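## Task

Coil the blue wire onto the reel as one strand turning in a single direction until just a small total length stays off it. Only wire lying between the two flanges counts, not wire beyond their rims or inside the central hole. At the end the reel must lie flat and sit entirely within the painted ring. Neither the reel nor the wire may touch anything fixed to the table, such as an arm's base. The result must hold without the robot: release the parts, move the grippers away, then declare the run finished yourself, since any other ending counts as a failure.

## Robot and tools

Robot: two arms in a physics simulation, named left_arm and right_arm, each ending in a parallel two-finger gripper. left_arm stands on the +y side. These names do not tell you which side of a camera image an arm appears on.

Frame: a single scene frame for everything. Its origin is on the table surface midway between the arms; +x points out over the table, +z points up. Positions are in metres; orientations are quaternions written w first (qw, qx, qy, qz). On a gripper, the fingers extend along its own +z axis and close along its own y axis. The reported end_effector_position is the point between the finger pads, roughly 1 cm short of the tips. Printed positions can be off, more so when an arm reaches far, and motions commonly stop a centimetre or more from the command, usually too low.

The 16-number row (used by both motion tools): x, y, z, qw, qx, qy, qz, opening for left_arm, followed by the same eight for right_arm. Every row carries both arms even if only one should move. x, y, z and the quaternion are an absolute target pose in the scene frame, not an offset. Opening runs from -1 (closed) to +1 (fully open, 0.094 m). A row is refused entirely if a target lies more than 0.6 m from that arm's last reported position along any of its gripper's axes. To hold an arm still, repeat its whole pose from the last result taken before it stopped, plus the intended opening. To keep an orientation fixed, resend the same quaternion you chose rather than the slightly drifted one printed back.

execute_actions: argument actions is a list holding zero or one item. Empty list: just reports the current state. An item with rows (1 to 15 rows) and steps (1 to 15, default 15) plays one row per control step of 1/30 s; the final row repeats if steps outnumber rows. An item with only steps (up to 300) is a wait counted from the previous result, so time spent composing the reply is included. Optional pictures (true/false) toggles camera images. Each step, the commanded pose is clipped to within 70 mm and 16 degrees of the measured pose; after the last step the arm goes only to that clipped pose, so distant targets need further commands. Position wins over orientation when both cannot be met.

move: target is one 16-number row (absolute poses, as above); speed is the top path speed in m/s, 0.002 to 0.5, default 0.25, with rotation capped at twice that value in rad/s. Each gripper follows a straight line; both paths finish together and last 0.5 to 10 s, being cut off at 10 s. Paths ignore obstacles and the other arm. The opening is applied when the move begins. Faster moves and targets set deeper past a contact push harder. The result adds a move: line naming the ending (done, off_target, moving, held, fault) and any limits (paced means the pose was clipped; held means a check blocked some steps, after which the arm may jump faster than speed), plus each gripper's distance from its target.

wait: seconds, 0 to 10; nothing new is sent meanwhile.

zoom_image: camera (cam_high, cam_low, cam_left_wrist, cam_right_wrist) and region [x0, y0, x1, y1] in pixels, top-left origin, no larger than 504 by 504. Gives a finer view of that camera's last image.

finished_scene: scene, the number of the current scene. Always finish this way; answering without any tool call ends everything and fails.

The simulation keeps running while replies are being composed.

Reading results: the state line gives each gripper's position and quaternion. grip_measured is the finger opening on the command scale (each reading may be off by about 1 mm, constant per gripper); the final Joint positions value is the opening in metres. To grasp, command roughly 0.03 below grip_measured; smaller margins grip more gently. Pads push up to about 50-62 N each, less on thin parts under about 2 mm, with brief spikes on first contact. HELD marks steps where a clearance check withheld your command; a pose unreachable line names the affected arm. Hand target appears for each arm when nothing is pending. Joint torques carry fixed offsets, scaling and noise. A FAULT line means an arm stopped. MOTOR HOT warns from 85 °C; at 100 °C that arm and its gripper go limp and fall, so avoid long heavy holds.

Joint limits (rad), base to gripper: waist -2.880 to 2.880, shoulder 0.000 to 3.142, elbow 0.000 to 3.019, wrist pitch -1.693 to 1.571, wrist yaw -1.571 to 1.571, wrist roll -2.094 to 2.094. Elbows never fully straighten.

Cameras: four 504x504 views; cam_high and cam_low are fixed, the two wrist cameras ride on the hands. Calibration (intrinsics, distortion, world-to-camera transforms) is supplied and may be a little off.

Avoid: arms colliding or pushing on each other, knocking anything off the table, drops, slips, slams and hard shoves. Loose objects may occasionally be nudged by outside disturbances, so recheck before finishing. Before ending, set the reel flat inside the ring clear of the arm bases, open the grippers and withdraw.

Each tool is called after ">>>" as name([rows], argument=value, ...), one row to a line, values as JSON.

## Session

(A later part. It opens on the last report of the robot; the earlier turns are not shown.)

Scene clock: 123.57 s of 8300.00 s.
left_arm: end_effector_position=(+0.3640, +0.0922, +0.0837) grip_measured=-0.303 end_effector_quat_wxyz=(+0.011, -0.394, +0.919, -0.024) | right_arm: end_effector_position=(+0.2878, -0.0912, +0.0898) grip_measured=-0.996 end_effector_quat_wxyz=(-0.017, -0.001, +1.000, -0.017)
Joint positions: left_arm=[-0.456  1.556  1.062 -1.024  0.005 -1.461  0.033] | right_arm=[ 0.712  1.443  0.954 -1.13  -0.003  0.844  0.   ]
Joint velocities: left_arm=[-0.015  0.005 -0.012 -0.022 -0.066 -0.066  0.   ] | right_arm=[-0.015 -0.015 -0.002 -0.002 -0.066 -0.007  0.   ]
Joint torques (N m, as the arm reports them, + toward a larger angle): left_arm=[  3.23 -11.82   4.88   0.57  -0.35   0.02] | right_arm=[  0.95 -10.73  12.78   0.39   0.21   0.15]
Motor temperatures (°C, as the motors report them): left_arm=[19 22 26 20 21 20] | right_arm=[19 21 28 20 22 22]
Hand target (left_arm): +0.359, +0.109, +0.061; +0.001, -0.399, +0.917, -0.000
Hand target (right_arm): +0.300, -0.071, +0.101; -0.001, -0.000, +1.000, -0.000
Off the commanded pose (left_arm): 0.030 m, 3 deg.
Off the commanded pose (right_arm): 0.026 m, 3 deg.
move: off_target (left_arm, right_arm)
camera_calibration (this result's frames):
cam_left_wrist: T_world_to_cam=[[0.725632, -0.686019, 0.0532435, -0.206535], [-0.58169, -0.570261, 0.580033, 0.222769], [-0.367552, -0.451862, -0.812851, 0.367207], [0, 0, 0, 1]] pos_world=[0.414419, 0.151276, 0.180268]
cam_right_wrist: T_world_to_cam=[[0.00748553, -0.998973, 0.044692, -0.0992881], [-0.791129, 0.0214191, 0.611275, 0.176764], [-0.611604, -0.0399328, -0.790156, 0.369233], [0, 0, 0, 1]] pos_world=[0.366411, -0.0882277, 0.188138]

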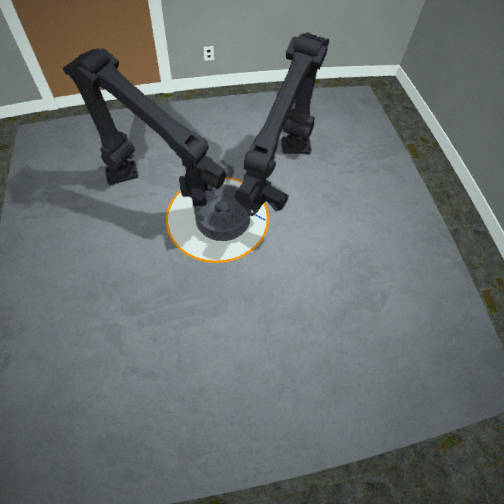

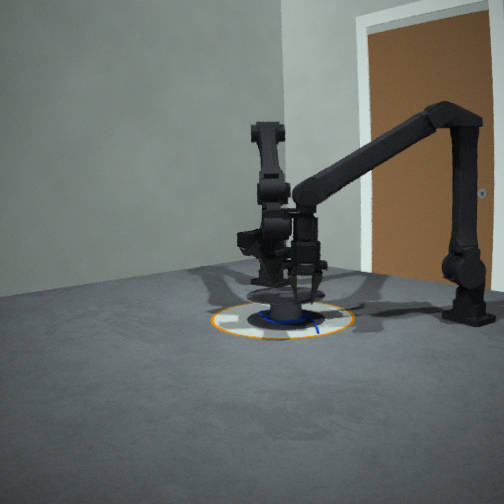

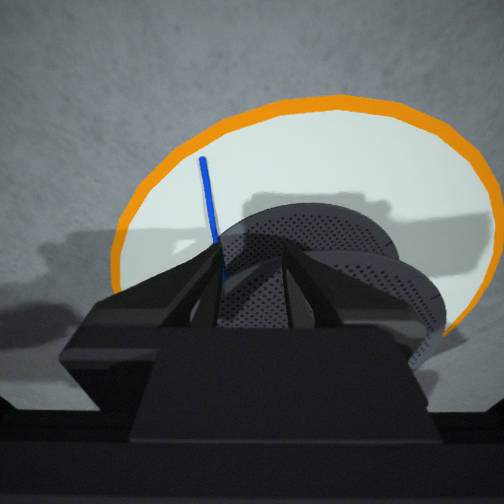

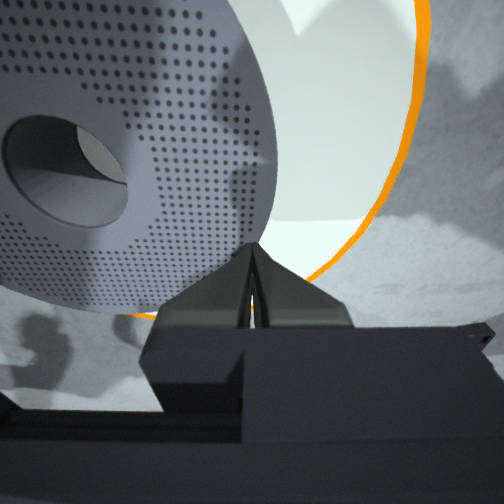

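>>> move(target=[0.36,0.135,0.12,0,-0.399,0.917,0,-0.5, 0.31,-0.05,0.11,0,0,1,0,-1], speed=0.04)

>>> move(target=[0.358,0.135,0.05,0,-0.399,0.917,0,-0.5, 0.31,-0.05,0.066,0,0,1,0,-1], speed=0.04)

Scene clock: 128.37 s of 8300.00 s.
left_arm: end_effector_position=(+0.3552, +0.1320, +0.1107) grip_measured=-0.497 end_effector_quat_wxyz=(-0.003, -0.401, +0.916, +0.004) | right_arm: end_effector_position=(+0.3027, -0.0677, +0.0998) grip_measured=-0.996 end_effector_quat_wxyz=(-0.007, +0.001, +1.000, -0.007)
Joint positions: left_arm=[-0.392  1.486  1.062 -1.157  0.002 -1.411  0.024] | right_arm=[ 0.723  1.481  1.025 -1.135 -0.002  0.86   0.   ]
Joint velocities: left_arm=[-0.015 -0.005 -0.017 -0.012 -0.066 -0.081 -0.   ] | right_arm=[-0.005 -0.005 -0.022 -0.002  0.007 -0.022 -0.001]
Joint torques (N m, as the arm reports them, + toward a larger angle): left_arm=[  2.43 -14.18   9.19  -0.78  -0.28   0.04] | right_arm=[  1.19 -11.49  13.13  -0.46   0.2    0.18]
Motor temperatures (°C, as the motors report them): left_arm=[19 22 26 20 21 20] | right_arm=[19 21 29 20 22 22]
Hand target (left_arm): +0.360, +0.136, +0.120; +0.001, -0.399, +0.917, +0.000
Hand target (right_arm): +0.310, -0.051, +0.110; +0.000, -0.000, +1.000, +0.000
Off the commanded pose (left_arm): 0.011 m, 1 deg.
Off the commanded pose (right_arm): 0.022 m, 1 deg.
After step 90, 0.10 s passed at rest.
move: off_target (left_arm, right_arm)
camera_calibration (this result's frames):
cam_left_wrist: T_world_to_cam=[[0.736349, -0.67653, -0.00988254, -0.172292], [-0.544832, -0.60154, 0.584216, 0.215267], [-0.401184, -0.424802, -0.811538, 0.412142], [0, 0, 0, 1]] pos_world=[0.409496, 0.18801, 0.207005]
cam_right_wrist: T_world_to_cam=[[0.00188726, -0.999699, 0.0244465, -0.0727352], [-0.802843, 0.0130601, 0.596048, 0.186438], [-0.596188, -0.0207516, -0.802577, 0.385098], [0, 0, 0, 1]] pos_world=[0.379408, -0.0671568, 0.199723]

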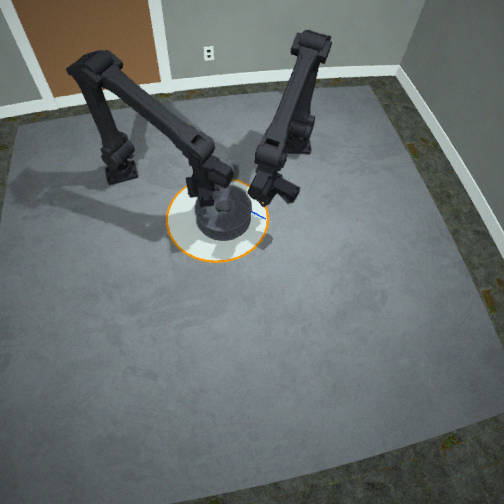

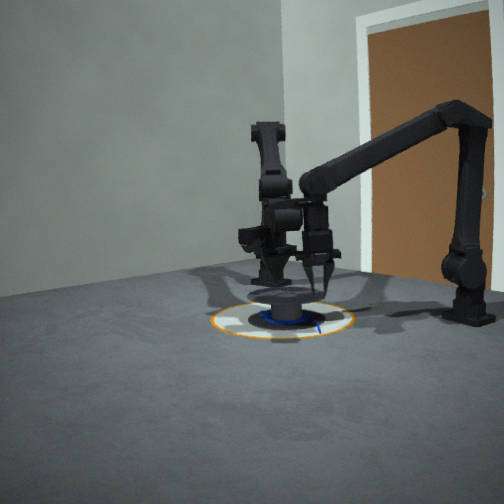

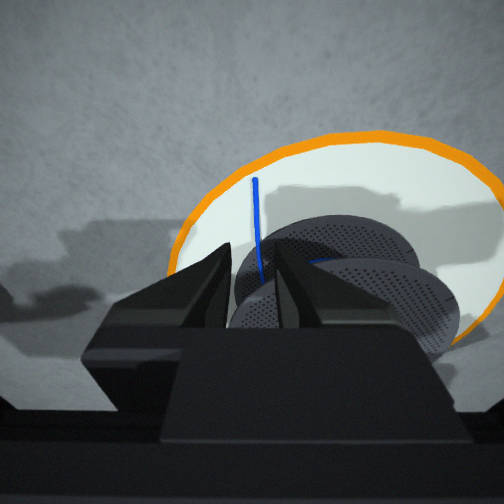

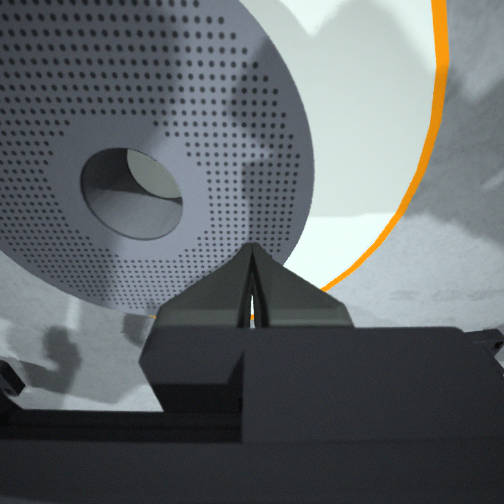

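Scene clock: 130.20 s of 8300.00 s.
left_arm: end_effector_position=(+0.3586, +0.1297, +0.0606) grip_measured=-0.497 end_effector_quat_wxyz=(+0.003, -0.401, +0.916, -0.006) | right_arm: end_effector_position=(+0.3155, -0.0531, +0.0795) grip_measured=-0.996 end_effector_quat_wxyz=(+0.004, +0.001, +1.000, +0.006)
Joint positions: left_arm=[-0.392  1.548  0.984 -0.992  0.002 -1.411  0.024] | right_arm=[ 0.723  1.534  1.025 -1.047 -0.002  0.861  0.   ]
Joint velocities: left_arm=[-0.005 -0.005  0.017  0.012 -0.051 -0.037  0.001] | right_arm=[ 0.005 -0.024  0.007  0.002  0.007 -0.022  0.   ]
Joint torques (N m, as the arm reports them, + toward a larger angle): left_arm=[  2.14 -11.91   6.6    0.7   -0.19   0.03] | right_arm=[  1.29 -11.72   7.16   0.83   0.2    0.18]
Motor temperatures (°C, as the motors report them): left_arm=[19 22 26 20 21 20] | right_arm=[19 21 29 20 22 22]
Hand target (left_arm): +0.359, +0.134, +0.050; +0.000, -0.399, +0.917, -0.000
Hand target (right_arm): +0.310, -0.050, +0.066; -0.000, -0.000, +1.000, -0.000
Off the commanded pose (left_arm): 0.012 m, 1 deg.
Off the commanded pose (right_arm): 0.015 m, 1 deg.
move: off_target (left_arm, right_arm)
camera_calibration (this result's frames):
cam_left_wrist: T_world_to_cam=[[0.736309, -0.676503, 0.0138567, -0.17826], [-0.556494, -0.593786, 0.581148, 0.248394], [-0.38492, -0.435615, -0.81368, 0.367587], [0, 0, 0, 1]] pos_world=[0.410976, 0.187026, 0.157215]
cam_right_wrist: T_world_to_cam=[[0.00124305, -0.999998, -0.00152509, -0.055376], [-0.816335, -0.00189561, 0.577576, 0.213508], [-0.577577, 0.00052703, -0.816336, 0.373061], [0, 0, 0, 1]] pos_world=[0.389835, -0.0551678, 0.181142]

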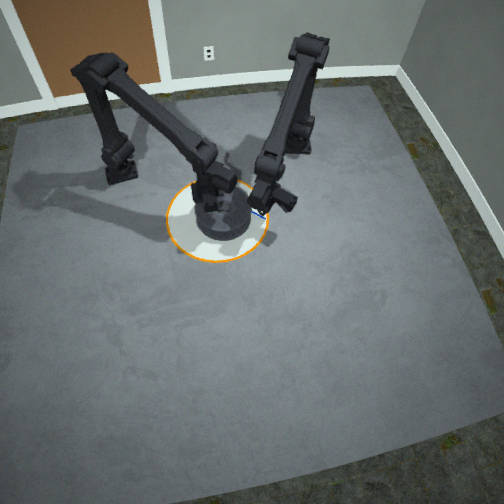

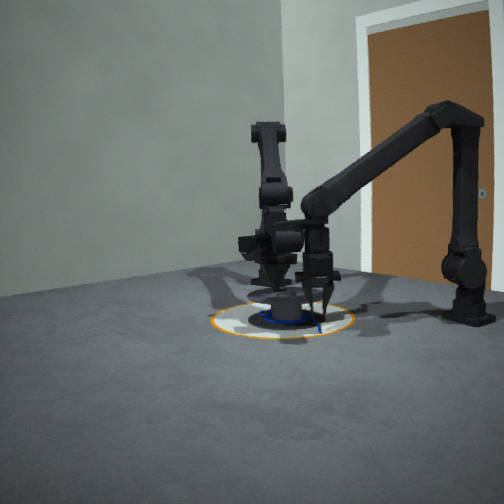

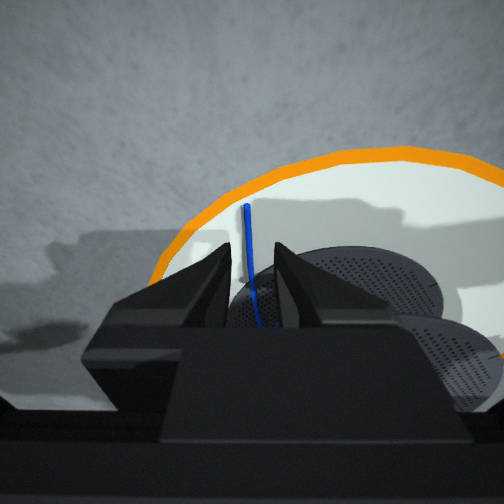

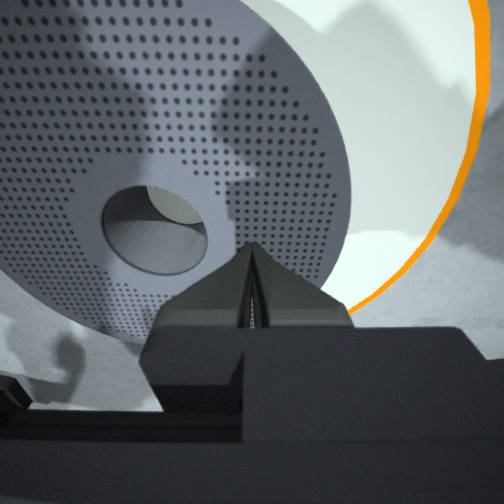

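>>> move(target=[0.356,0.133,0.010,0.069,-0.393,0.903,-0.159,-0.6, 0.31,-0.05,0.066,0,0,1,0,-1], speed=0.03)

Scene clock: 138.63 s of 8300.00 s.
left_arm: end_effector_position=(+0.3588, +0.1251, +0.0224) grip_measured=-0.597 end_effector_quat_wxyz=(+0.069, -0.392, +0.903, -0.165) | right_arm: end_effector_position=(+0.3155, -0.0531, +0.0795) grip_measured=-0.996 end_effector_quat_wxyz=(+0.004, +0.002, +1.000, +0.006)
Joint positions: left_arm=[-0.373  1.458  0.703 -0.462  0.07  -1.399  0.019] | right_arm=[ 0.723  1.534  1.025 -1.047 -0.002  0.862  0.   ]
Joint velocities: left_arm=[-0.015 -0.005 -0.002 -0.017  0.022  0.037 -0.001] | right_arm=[ 0.005  0.005 -0.007 -0.002  0.007 -0.007  0.   ]
Joint torques (N m, as the arm reports them, + toward a larger angle): left_arm=[ 2.49 -9.43  5.31  1.87  0.    0.08] | right_arm=[  1.32 -11.77   7.11   0.84   0.18   0.18]
Motor temperatures (°C, as the motors report them): left_arm=[19 22 26 20 21 20] | right_arm=[19 21 28 20 22 22]
Hand target (left_arm): +0.357, +0.133, +0.010; +0.066, -0.392, +0.904, -0.160
Hand target (right_arm): +0.310, -0.050, +0.066; -0.000, +0.000, +1.000, -0.000
Off the commanded pose (left_arm): 0.015 m, 1 deg.
Off the commanded pose (right_arm): 0.015 m, 1 deg.
move: off_target (left_arm, right_arm)
camera_calibration (this result's frames):
cam_left_wrist: T_world_to_cam=[[0.68656, -0.636339, 0.351722, -0.175785], [-0.701694, -0.453214, 0.549748, 0.303187], [-0.190421, -0.624236, -0.757674, 0.287102], [0, 0, 0, 1]] pos_world=[0.388102, 0.204769, 0.112681]
cam_right_wrist: T_world_to_cam=[[0.000480176, -0.999999, -0.00153158, -0.0551349], [-0.816331, -0.0012766, 0.577584, 0.213539], [-0.577585, 0.000972938, -0.81633, 0.373087], [0, 0, 0, 1]] pos_world=[0.389834, -0.0552252, 0.181141]

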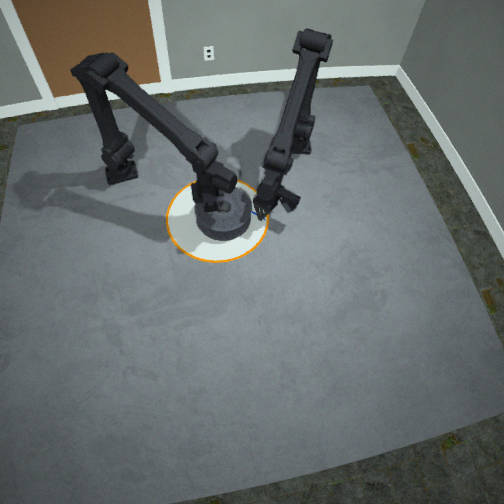

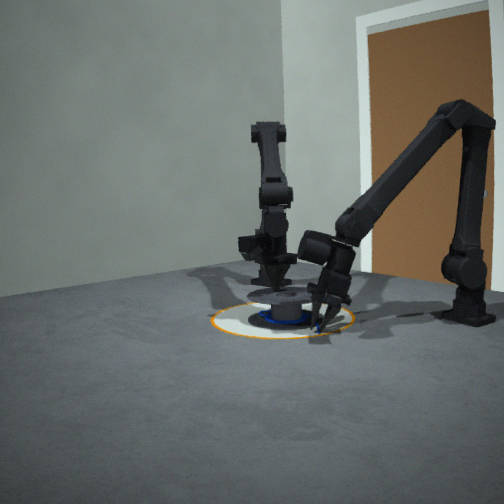

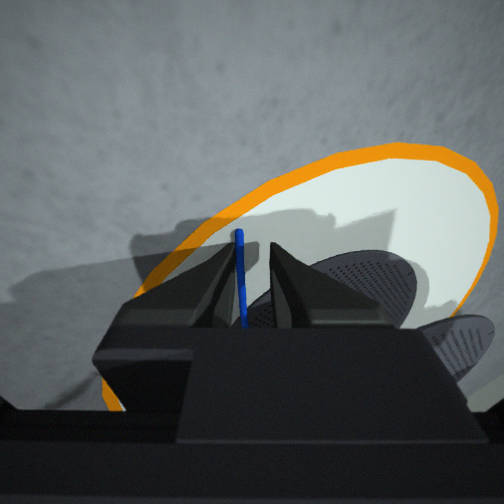

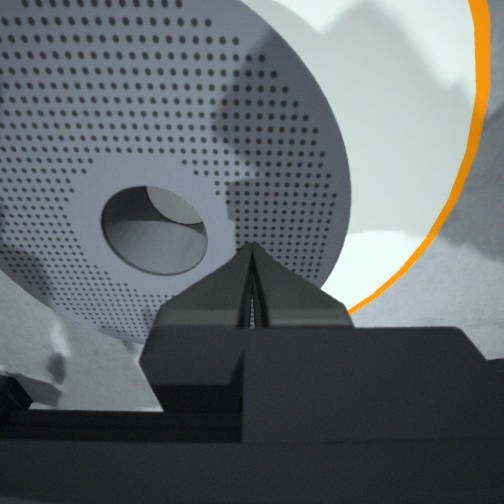

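Shift slightly and lower.

>>> move(target=[0.350,0.138,0.004,0.069,-0.393,0.903,-0.159,-0.6, 0.31,-0.05,0.066,0,0,1,0,-1], speed=0.02)

>>> move(target=[0.350,0.138,0.002,0.069,-0.393,0.903,-0.159,-1, 0.31,-0.05,0.066,0,0,1,0,-1], speed=0.02)

Scene clock: 143.10 s of 8300.00 s.
left_arm: end_effector_position=(+0.3584, +0.1254, +0.0224) grip_measured=-0.597 end_effector_quat_wxyz=(+0.076, -0.390, +0.900, -0.177) | right_arm: end_effector_position=(+0.3155, -0.0531, +0.0795) grip_measured=-0.996 end_effector_quat_wxyz=(+0.004, +0.002, +1.000, +0.006)
Joint positions: left_arm=[-0.373  1.447  0.682 -0.425  0.07  -1.399  0.019] | right_arm=[ 0.723  1.534  1.025 -1.047 -0.002  0.862  0.   ]
Joint velocities: left_arm=[-0.015  0.005  0.012  0.002 -0.007  0.051 -0.   ] | right_arm=[ 0.005 -0.015 -0.007 -0.017 -0.066 -0.007  0.001]
Joint torques (N m, as the arm reports them, + toward a larger angle): left_arm=[ 2.52 -8.86  4.51  1.4  -0.19  0.06] | right_arm=[  1.32 -11.75   7.11   0.85   0.18   0.18]
Motor temperatures (°C, as the motors report them): left_arm=[19 22 26 20 21 20] | right_arm=[19 21 28 20 22 22]
Hand target (left_arm): +0.350, +0.138, +0.005; +0.069, -0.393, +0.903, -0.159
Hand target (right_arm): +0.310, -0.050, +0.066; -0.000, -0.000, +1.000, -0.000
Off the commanded pose (left_arm): 0.024 m, 2 deg.
Off the commanded pose (right_arm): 0.015 m, 1 deg.
After step 90, 0.03 s passed at rest.
move: off_target (left_arm, right_arm)
camera_calibration (this result's frames):
cam_left_wrist: T_world_to_cam=[[0.678, -0.630884, 0.377228, -0.173517], [-0.71449, -0.445061, 0.539838, 0.306753], [-0.172686, -0.635536, -0.752512, 0.28219], [0, 0, 0, 1]] pos_world=[0.385546, 0.206397, 0.11221]
cam_right_wrist: T_world_to_cam=[[0.000480176, -0.999999, -0.00153158, -0.0551349], [-0.816331, -0.0012766, 0.577584, 0.213539], [-0.577585, 0.000972938, -0.81633, 0.373087], [0, 0, 0, 1]] pos_world=[0.389834, -0.0552252, 0.181141]

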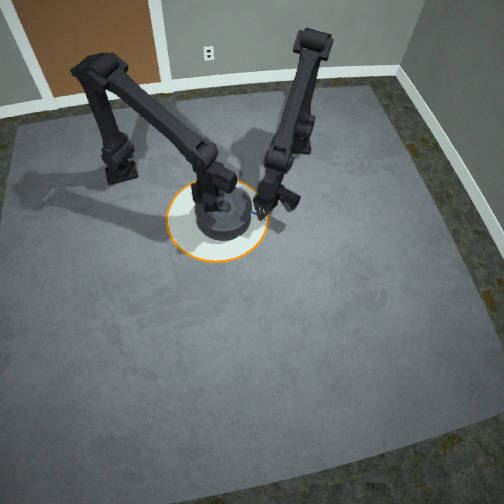

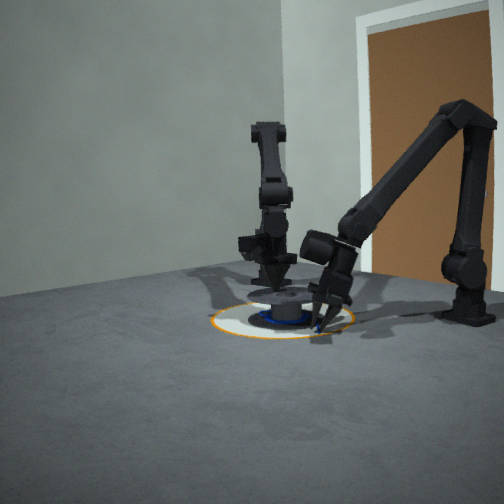

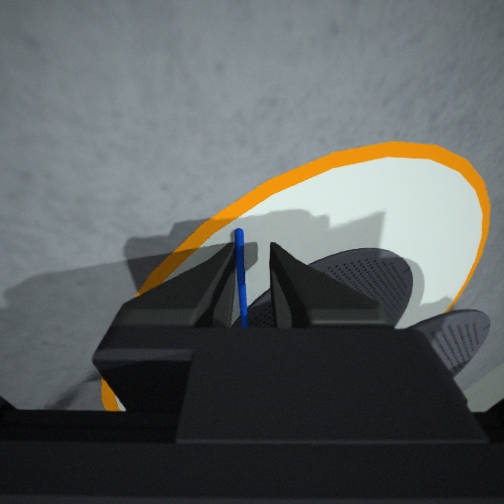

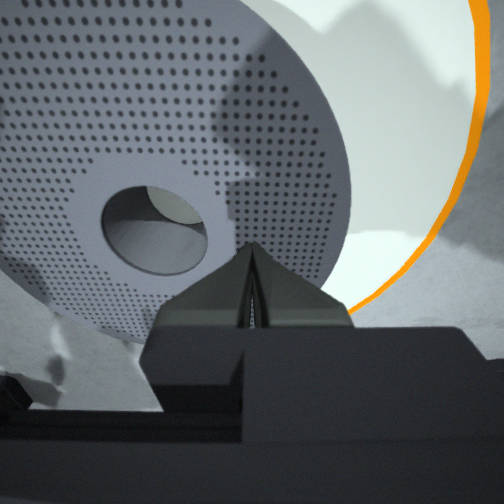

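Scene clock: 144.60 s of 8300.00 s.
left_arm: end_effector_position=(+0.3581, +0.1257, +0.0219) grip_measured=-0.987 end_effector_quat_wxyz=(+0.078, -0.390, +0.900, -0.178) | right_arm: end_effector_position=(+0.3155, -0.0531, +0.0795) grip_measured=-0.996 end_effector_quat_wxyz=(+0.004, +0.002, +1.000, +0.006)
Joint positions: left_arm=[-0.373  1.445  0.677 -0.417  0.069 -1.399  0.001] | right_arm=[ 0.723  1.534  1.025 -1.047 -0.002  0.862  0.   ]
Joint velocities: left_arm=[-0.015  0.005 -0.002  0.002  0.007  0.007  0.   ] | right_arm=[-0.005  0.005 -0.002  0.017 -0.066 -0.051 -0.001]
Joint torques (N m, as the arm reports them, + toward a larger angle): left_arm=[ 2.47 -8.22  4.72  1.32 -0.2   0.06] | right_arm=[  1.33 -11.76   7.11   0.84   0.18   0.18]
Motor temperatures (°C, as the motors report them): left_arm=[19 21 26 20 21 20] | right_arm=[19 21 27 20 22 22]
Hand target (left_arm): +0.350, +0.138, +0.003; +0.069, -0.393, +0.903, -0.159
Hand target (right_arm): +0.310, -0.050, +0.066; -0.000, +0.000, +1.000, -0.000
Off the commanded pose (left_arm): 0.025 m, 2 deg.
Off the commanded pose (right_arm): 0.015 m, 1 deg.
move: off_target (left_arm, right_arm)
camera_calibration (this result's frames):
cam_left_wrist: T_world_to_cam=[[0.676553, -0.629968, 0.381334, -0.172594], [-0.716609, -0.443998, 0.5379, 0.307575], [-0.169548, -0.637186, -0.751829, 0.281014], [0, 0, 0, 1]] pos_world=[0.384825, 0.206893, 0.111646]
cam_right_wrist: T_world_to_cam=[[0.0000987381, -0.999999, -0.00153483, -0.0550143], [-0.816328, -0.000967101, 0.577587, 0.213554], [-0.577588, 0.00119589, -0.816327, 0.3731], [0, 0, 0, 1]] pos_world=[0.389834, -0.0552539, 0.181141]

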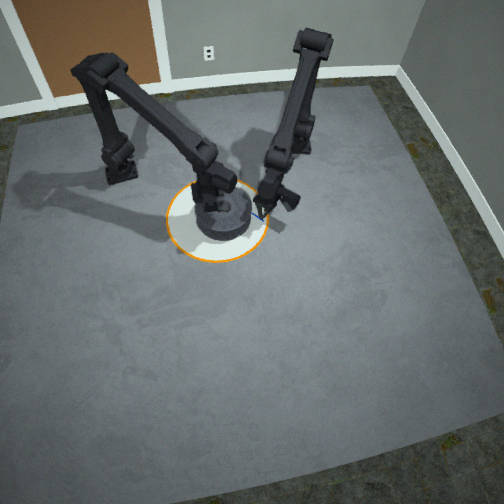

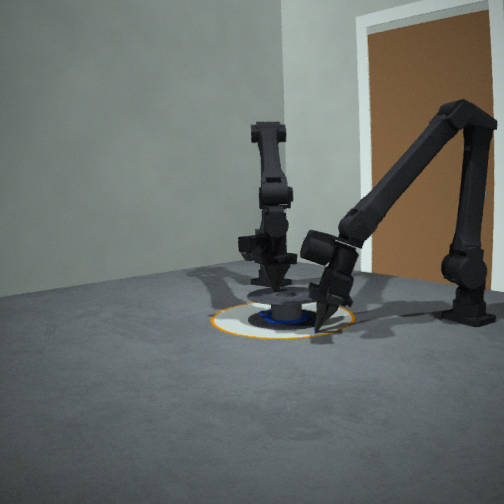

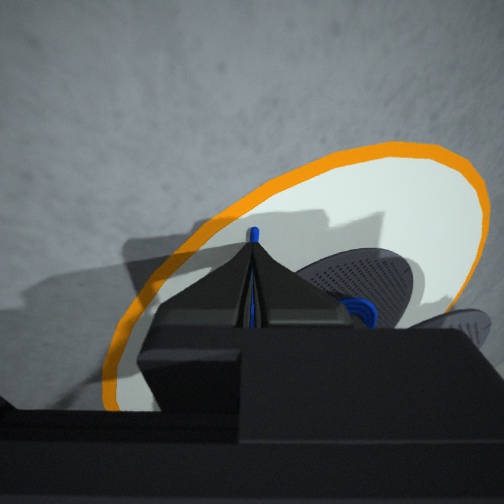

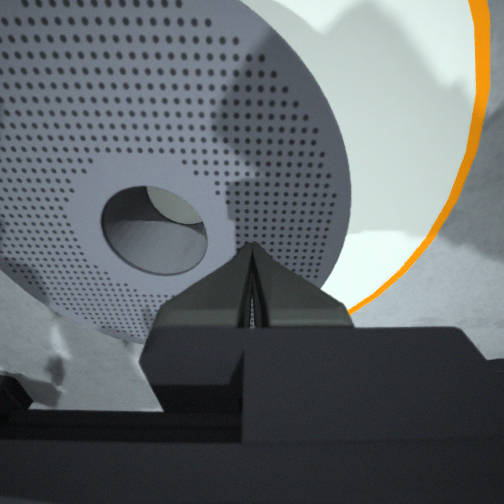

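>>> move(target=[0.36,0.126,0.04,0.028,-0.398,0.915,-0.064,-0.65, 0.31,-0.05,0.066,0,0,1,0,-1], speed=0.03)

>>> move(target=[0.358,0.129,0.004,0.028,-0.398,0.915,-0.064,-0.65, 0.31,-0.05,0.066,0,0,1,0,-1], speed=0.02)

Scene clock: 151.43 s of 8300.00 s.
left_arm: end_effector_position=(+0.3484, +0.1390, +0.0333) grip_measured=-0.653 end_effector_quat_wxyz=(+0.026, -0.400, +0.914, -0.061) | right_arm: end_effector_position=(+0.3155, -0.0531, +0.0795) grip_measured=-0.996 end_effector_quat_wxyz=(+0.004, +0.002, +1.000, +0.006)
Joint positions: left_arm=[-0.377  1.497  0.83  -0.774  0.024 -1.399  0.016] | right_arm=[ 0.723  1.534  1.025 -1.047 -0.002  0.862  0.   ]
Joint velocities: left_arm=[-0.005 -0.005  0.012 -0.007 -0.022 -0.022  0.   ] | right_arm=[-0.005 -0.024 -0.027  0.022 -0.051  0.022 -0.001]
Joint torques (N m, as the arm reports them, + toward a larger angle): left_arm=[  0.29 -10.26  11.    -0.41  -0.28  -0.22] | right_arm=[  1.35 -11.76   7.12   0.85   0.18   0.17]
Motor temperatures (°C, as the motors report them): left_arm=[19 21 27 20 21 20] | right_arm=[19 21 27 20 22 22]
Hand target (left_arm): +0.359, +0.126, +0.040; +0.030, -0.399, +0.914, -0.064
Hand target (right_arm): +0.310, -0.050, +0.066; -0.000, +0.000, +1.000, -0.000
Off the commanded pose (left_arm): 0.019 m, 1 deg.
Off the commanded pose (right_arm): 0.015 m, 1 deg.
move: off_target (left_arm, right_arm)
camera_calibration (this result's frames):
cam_left_wrist: T_world_to_cam=[[0.730554, -0.670075, 0.131492, -0.166949], [-0.605744, -0.547037, 0.577776, 0.274831], [-0.315222, -0.501747, -0.805534, 0.330145], [0, 0, 0, 1]] pos_world=[0.392512, 0.204124, 0.129105]
cam_right_wrist: T_world_to_cam=[[0.0000987381, -0.999999, -0.00153483, -0.0550143], [-0.816328, -0.000967101, 0.577587, 0.213554], [-0.577588, 0.00119589, -0.816327, 0.3731], [0, 0, 0, 1]] pos_world=[0.389834, -0.0552539, 0.181141]

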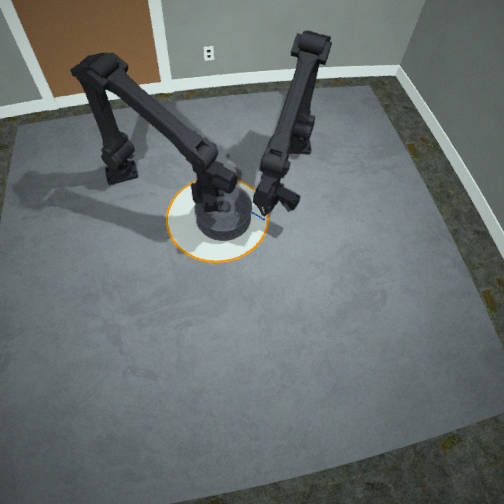

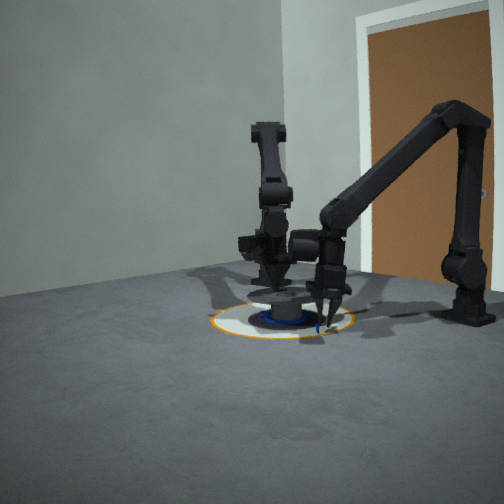

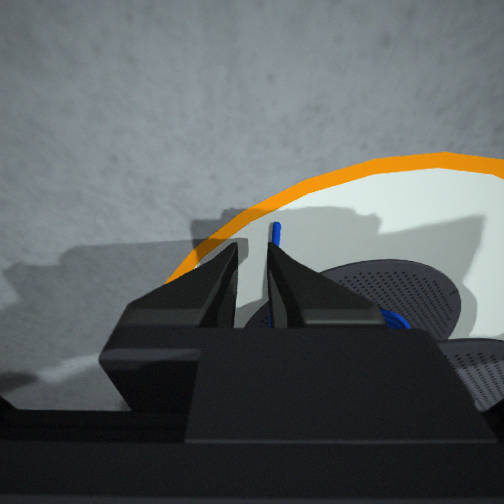

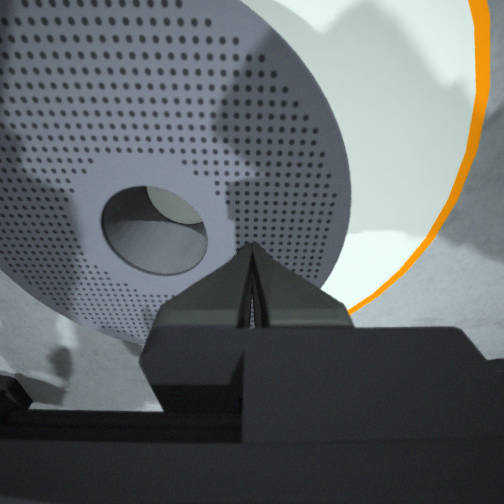

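Scene clock: 153.27 s of 8300.00 s.
left_arm: end_effector_position=(+0.3580, +0.1327, +0.0199) grip_measured=-0.653 end_effector_quat_wxyz=(+0.032, -0.400, +0.913, -0.071) | right_arm: end_effector_position=(+0.3155, -0.0531, +0.0795) grip_measured=-0.996 end_effector_quat_wxyz=(+0.004, +0.002, +1.000, +0.006)
Joint positions: left_arm=[-0.377  1.538  0.83  -0.709  0.024 -1.399  0.016] | right_arm=[ 0.723  1.534  1.025 -1.047 -0.002  0.862  0.   ]
Joint velocities: left_arm=[-0.015 -0.015 -0.002  0.007  0.007  0.022 -0.   ] | right_arm=[-0.005 -0.005 -0.012 -0.012 -0.007 -0.051 -0.001]
Joint torques (N m, as the arm reports them, + toward a larger angle): left_arm=[ 0.72 -8.67  7.    1.56 -0.15 -0.13] | right_arm=[  1.33 -11.75   7.11   0.84   0.18   0.17]
Motor temperatures (°C, as the motors report them): left_arm=[19 21 27 20 21 20] | right_arm=[19 21 27 20 22 22]
Hand target (left_arm): +0.358, +0.129, +0.004; +0.028, -0.398, +0.915, -0.064
Hand target (right_arm): +0.310, -0.050, +0.066; -0.000, +0.000, +1.000, -0.000
Off the commanded pose (left_arm): 0.016 m, 1 deg.
Off the commanded pose (right_arm): 0.015 m, 1 deg.
move: off_target (left_arm, right_arm)
camera_calibration (this result's frames):
cam_left_wrist: T_world_to_cam=[[0.727751, -0.66827, 0.154252, -0.176077], [-0.616915, -0.539574, 0.572954, 0.288104], [-0.299657, -0.512128, -0.804941, 0.314985], [0, 0, 0, 1]] pos_world=[0.400263, 0.1991, 0.115634]
cam_right_wrist: T_world_to_cam=[[0.0000987381, -0.999999, -0.00153483, -0.0550143], [-0.816328, -0.000967101, 0.577587, 0.213554], [-0.577588, 0.00119589, -0.816327, 0.3731], [0, 0, 0, 1]] pos_world=[0.389834, -0.0552539, 0.181141]

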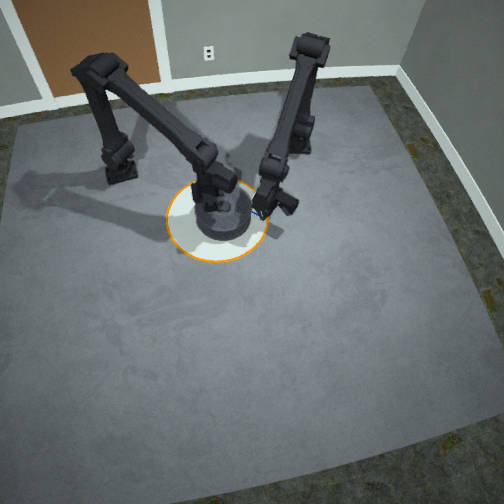

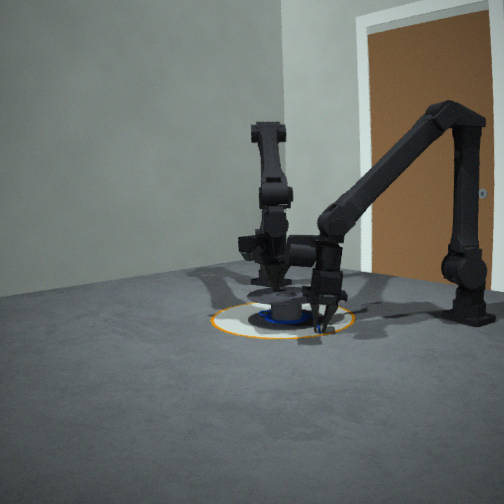

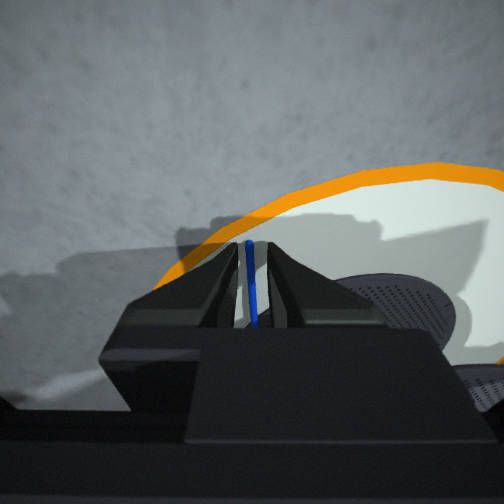

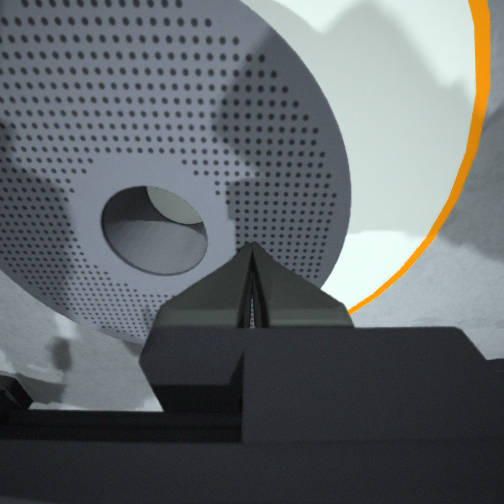

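>>> move(target=[0.358,0.129,0.002,0.028,-0.398,0.915,-0.064,-1, 0.31,-0.05,0.066,0,0,1,0,-1], speed=0.02)

Scene clock: 155.60 s of 8300.00 s.
left_arm: end_effector_position=(+0.3580, +0.1327, +0.0193) grip_measured=-0.963 end_effector_quat_wxyz=(+0.032, -0.400, +0.913, -0.070) | right_arm: end_effector_position=(+0.3155, -0.0531, +0.0795) grip_measured=-0.996 end_effector_quat_wxyz=(+0.004, +0.002, +1.000, +0.006)
Joint positions: left_arm=[-0.377  1.54   0.83  -0.709  0.024 -1.399  0.002] | right_arm=[ 0.723  1.534  1.025 -1.047 -0.002  0.862  0.   ]
Joint velocities: left_arm=[-0.005  0.005 -0.002  0.002 -0.022 -0.007 -0.   ] | right_arm=[-0.005 -0.005 -0.022 -0.002  0.007  0.066 -0.   ]
Joint torques (N m, as the arm reports them, + toward a larger angle): left_arm=[ 0.77 -8.58  6.75  1.79 -0.16 -0.14] | right_arm=[  1.33 -11.76   7.12   0.85   0.18   0.17]
Motor temperatures (°C, as the motors report them): left_arm=[19 21 27 20 21 20] | right_arm=[19 21 27 20 22 22]
Hand target (left_arm): +0.358, +0.129, +0.003; +0.028, -0.398, +0.915, -0.064
Hand target (right_arm): +0.310, -0.050, +0.066; -0.000, +0.000, +1.000, -0.000
Off the commanded pose (left_arm): 0.018 m, 1 deg.
Off the commanded pose (right_arm): 0.015 m, 1 deg.
move: off_target (left_arm, right_arm)
camera_calibration (this result's frames):
cam_left_wrist: T_world_to_cam=[[0.72785, -0.668333, 0.153509, -0.176019], [-0.616547, -0.539811, 0.573126, 0.288323], [-0.300174, -0.511796, -0.80496, 0.314678], [0, 0, 0, 1]] pos_world=[0.400338, 0.199052, 0.115078]
cam_right_wrist: T_world_to_cam=[[0.0000987381, -0.999999, -0.00153483, -0.0550143], [-0.816328, -0.000967101, 0.577587, 0.213554], [-0.577588, 0.00119589, -0.816327, 0.3731], [0, 0, 0, 1]] pos_world=[0.389834, -0.0552539, 0.181141]

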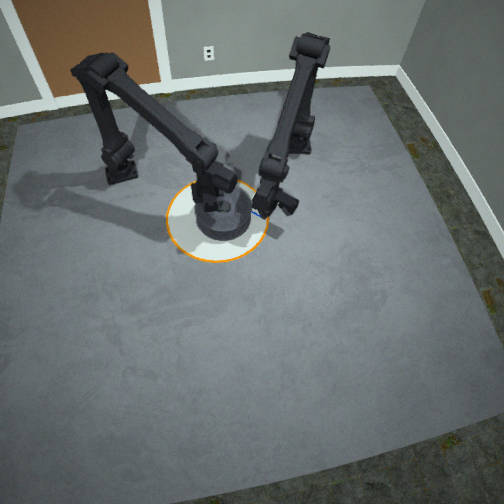

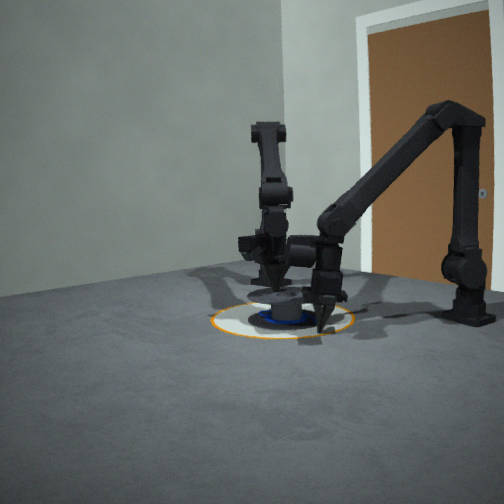

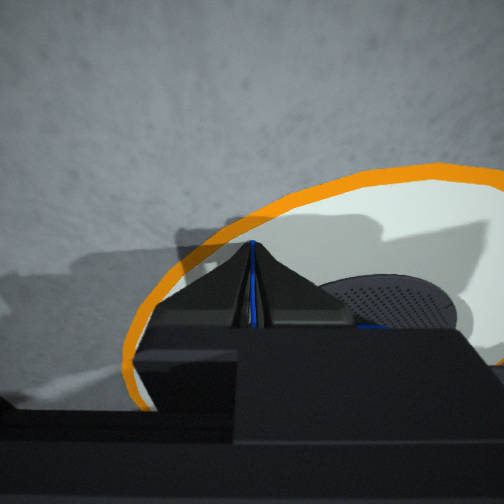

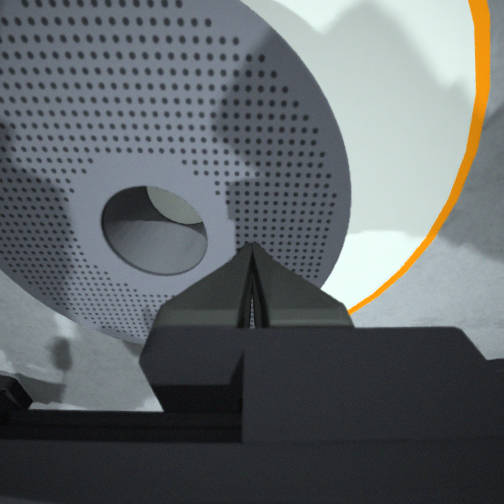

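>>> move(target=[0.405,0.09,0.05,0.044,-0.075,0.863,-0.498,-1, 0.31,-0.05,0.066,0,0,1,0,-1], speed=0.06)

>>> move(target=[0.405,0.04,0.045,-0.129,0.224,0.836,-0.483,-1, 0.31,-0.05,0.066,0,0,1,0,-1], speed=0.04)

Scene clock: 167.30 s of 8300.00 s.
left_arm: end_effector_position=(+0.4000, +0.0878, +0.0564) grip_measured=-0.963 end_effector_quat_wxyz=(+0.031, -0.074, +0.866, -0.494) | right_arm: end_effector_position=(+0.3155, -0.0531, +0.0795) grip_measured=-0.996 end_effector_quat_wxyz=(+0.004, +0.002, +1.000, +0.006)
Joint positions: left_arm=[-0.131  1.604  0.683  0.006  0.872 -0.812  0.002] | right_arm=[ 0.723  1.534  1.025 -1.047 -0.002  0.862  0.   ]
Joint velocities: left_arm=[-0.015 -0.024 -0.007  0.007 -0.066  0.007 -0.001] | right_arm=[-0.005 -0.005 -0.017  0.002  0.022 -0.051 -0.001]
Joint torques (N m, as the arm reports them, + toward a larger angle): left_arm=[  2.51 -10.88   6.22   2.25   0.43   0.13] | right_arm=[  1.35 -11.78   7.11   0.84   0.18   0.17]
Motor temperatures (°C, as the motors report them): left_arm=[19 21 26 20 21 20] | right_arm=[19 21 27 20 22 22]
Hand target (left_arm): +0.405, +0.092, +0.051; +0.037, -0.072, +0.865, -0.496
Hand target (right_arm): +0.310, -0.050, +0.066; -0.000, +0.000, +1.000, -0.000
Off the commanded pose (left_arm): 0.008 m, 2 deg.
Off the commanded pose (right_arm): 0.015 m, 1 deg.
move: off_target (right_arm)
camera_calibration (this result's frames):
cam_left_wrist: T_world_to_cam=[[0.101438, -0.500146, 0.859979, -0.0462854], [-0.87601, 0.364795, 0.315486, 0.307584], [-0.471505, -0.785353, -0.401129, 0.403888], [0, 0, 0, 1]] pos_world=[0.464577, 0.18184, 0.104777]
cam_right_wrist: T_world_to_cam=[[0.0000987381, -0.999999, -0.00153483, -0.0550143], [-0.816328, -0.000967101, 0.577587, 0.213554], [-0.577588, 0.00119589, -0.816327, 0.3731], [0, 0, 0, 1]] pos_world=[0.389834, -0.0552539, 0.181141]

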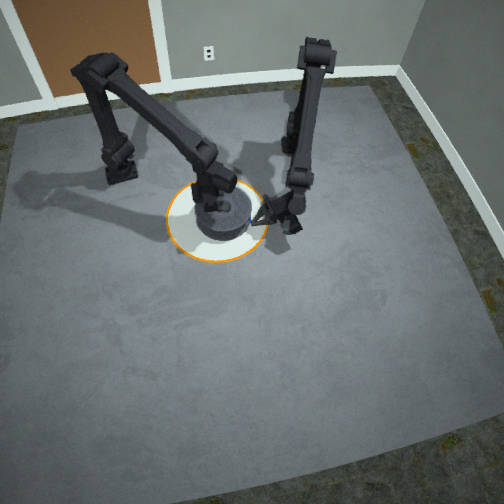

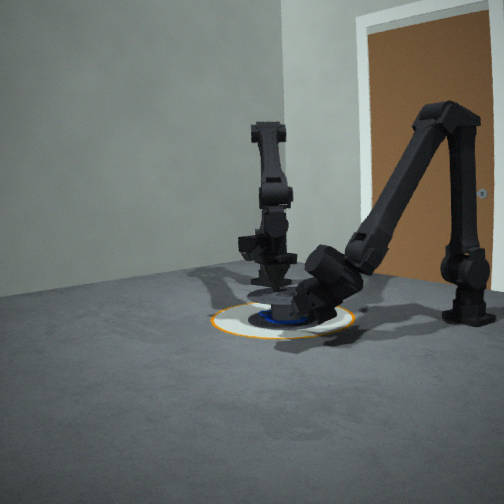

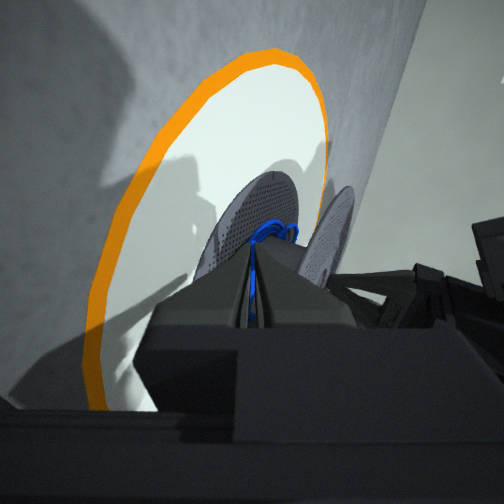

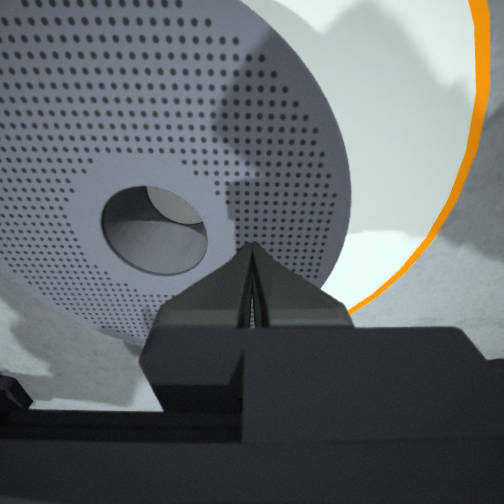

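Scene clock: 176.10 s of 8300.00 s.
left_arm: end_effector_position=(+0.3973, +0.0491, +0.0465) grip_measured=-0.963 end_effector_quat_wxyz=(-0.129, +0.207, +0.841, -0.482) | right_arm: end_effector_position=(+0.3155, -0.0531, +0.0795) grip_measured=-0.996 end_effector_quat_wxyz=(+0.004, +0.002, +1.000, +0.006)
Joint positions: left_arm=[-0.179  1.924  1.185 -1.051  1.031  0.234  0.002] | right_arm=[ 0.723  1.534  1.025 -1.047 -0.002  0.862  0.   ]
Joint velocities: left_arm=[-0.005 -0.005 -0.007  0.002  0.007  0.022 -0.   ] | right_arm=[-0.005  0.005 -0.007  0.002 -0.037  0.022 -0.   ]
Joint torques (N m, as the arm reports them, + toward a larger angle): left_arm=[  0.28 -16.32   9.64  -1.08   0.32   0.13] | right_arm=[  1.34 -11.77   7.12   0.85   0.18   0.17]
Motor temperatures (°C, as the motors report them): left_arm=[19 22 28 20 22 20] | right_arm=[19 21 27 20 22 22]
Hand target (left_arm): +0.405, +0.040, +0.045; -0.128, +0.221, +0.839, -0.480
Hand target (right_arm): +0.310, -0.050, +0.066; -0.000, +0.000, +1.000, -0.000
Off the commanded pose (left_arm): 0.012 m, 2 deg.
Off the commanded pose (right_arm): 0.015 m, 1 deg.
move: off_target (left_arm, right_arm)
camera_calibration (this result's frames):
cam_left_wrist: T_world_to_cam=[[-0.221739, -0.451089, 0.864494, 0.0688655], [-0.474185, 0.82456, 0.308625, 0.140587], [-0.852045, -0.341496, -0.396737, 0.4975], [0, 0, 0, 1]] pos_world=[0.505827, 0.0850367, 0.0944545]
cam_right_wrist: T_world_to_cam=[[0.0000987381, -0.999999, -0.00153483, -0.0550143], [-0.816328, -0.000967101, 0.577587, 0.213554], [-0.577588, 0.00119589, -0.816327, 0.3731], [0, 0, 0, 1]] pos_world=[0.389834, -0.0552539, 0.181141]

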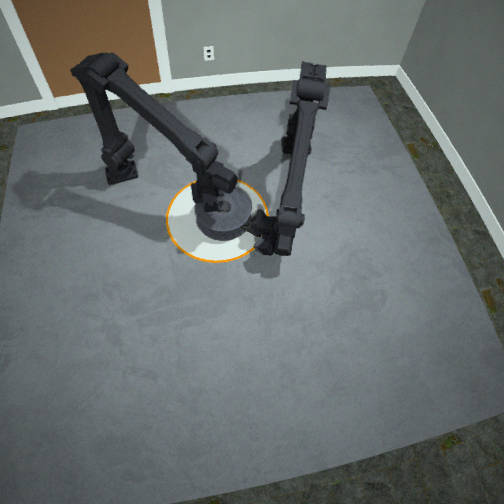

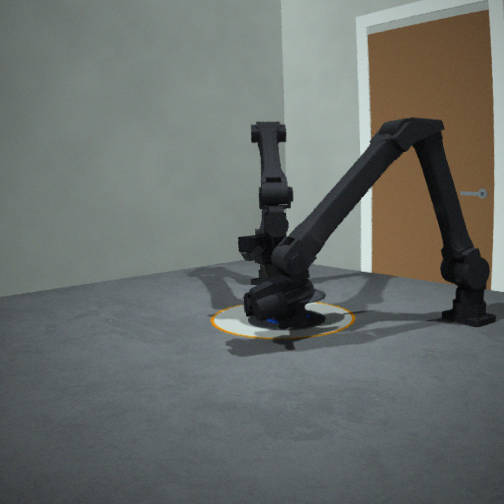

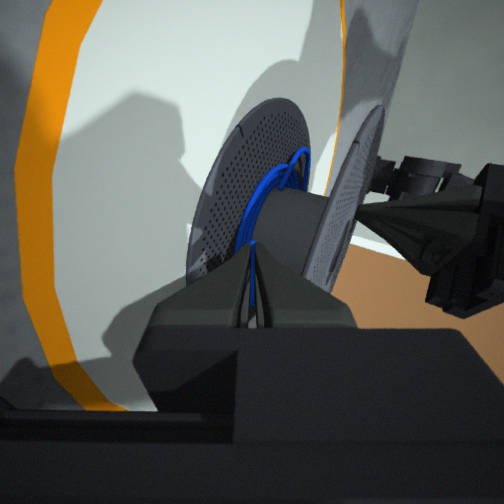

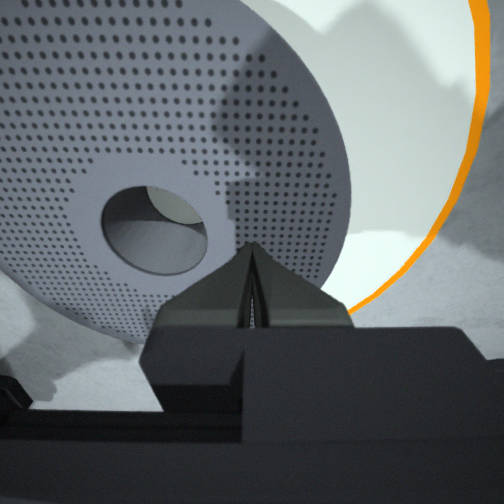

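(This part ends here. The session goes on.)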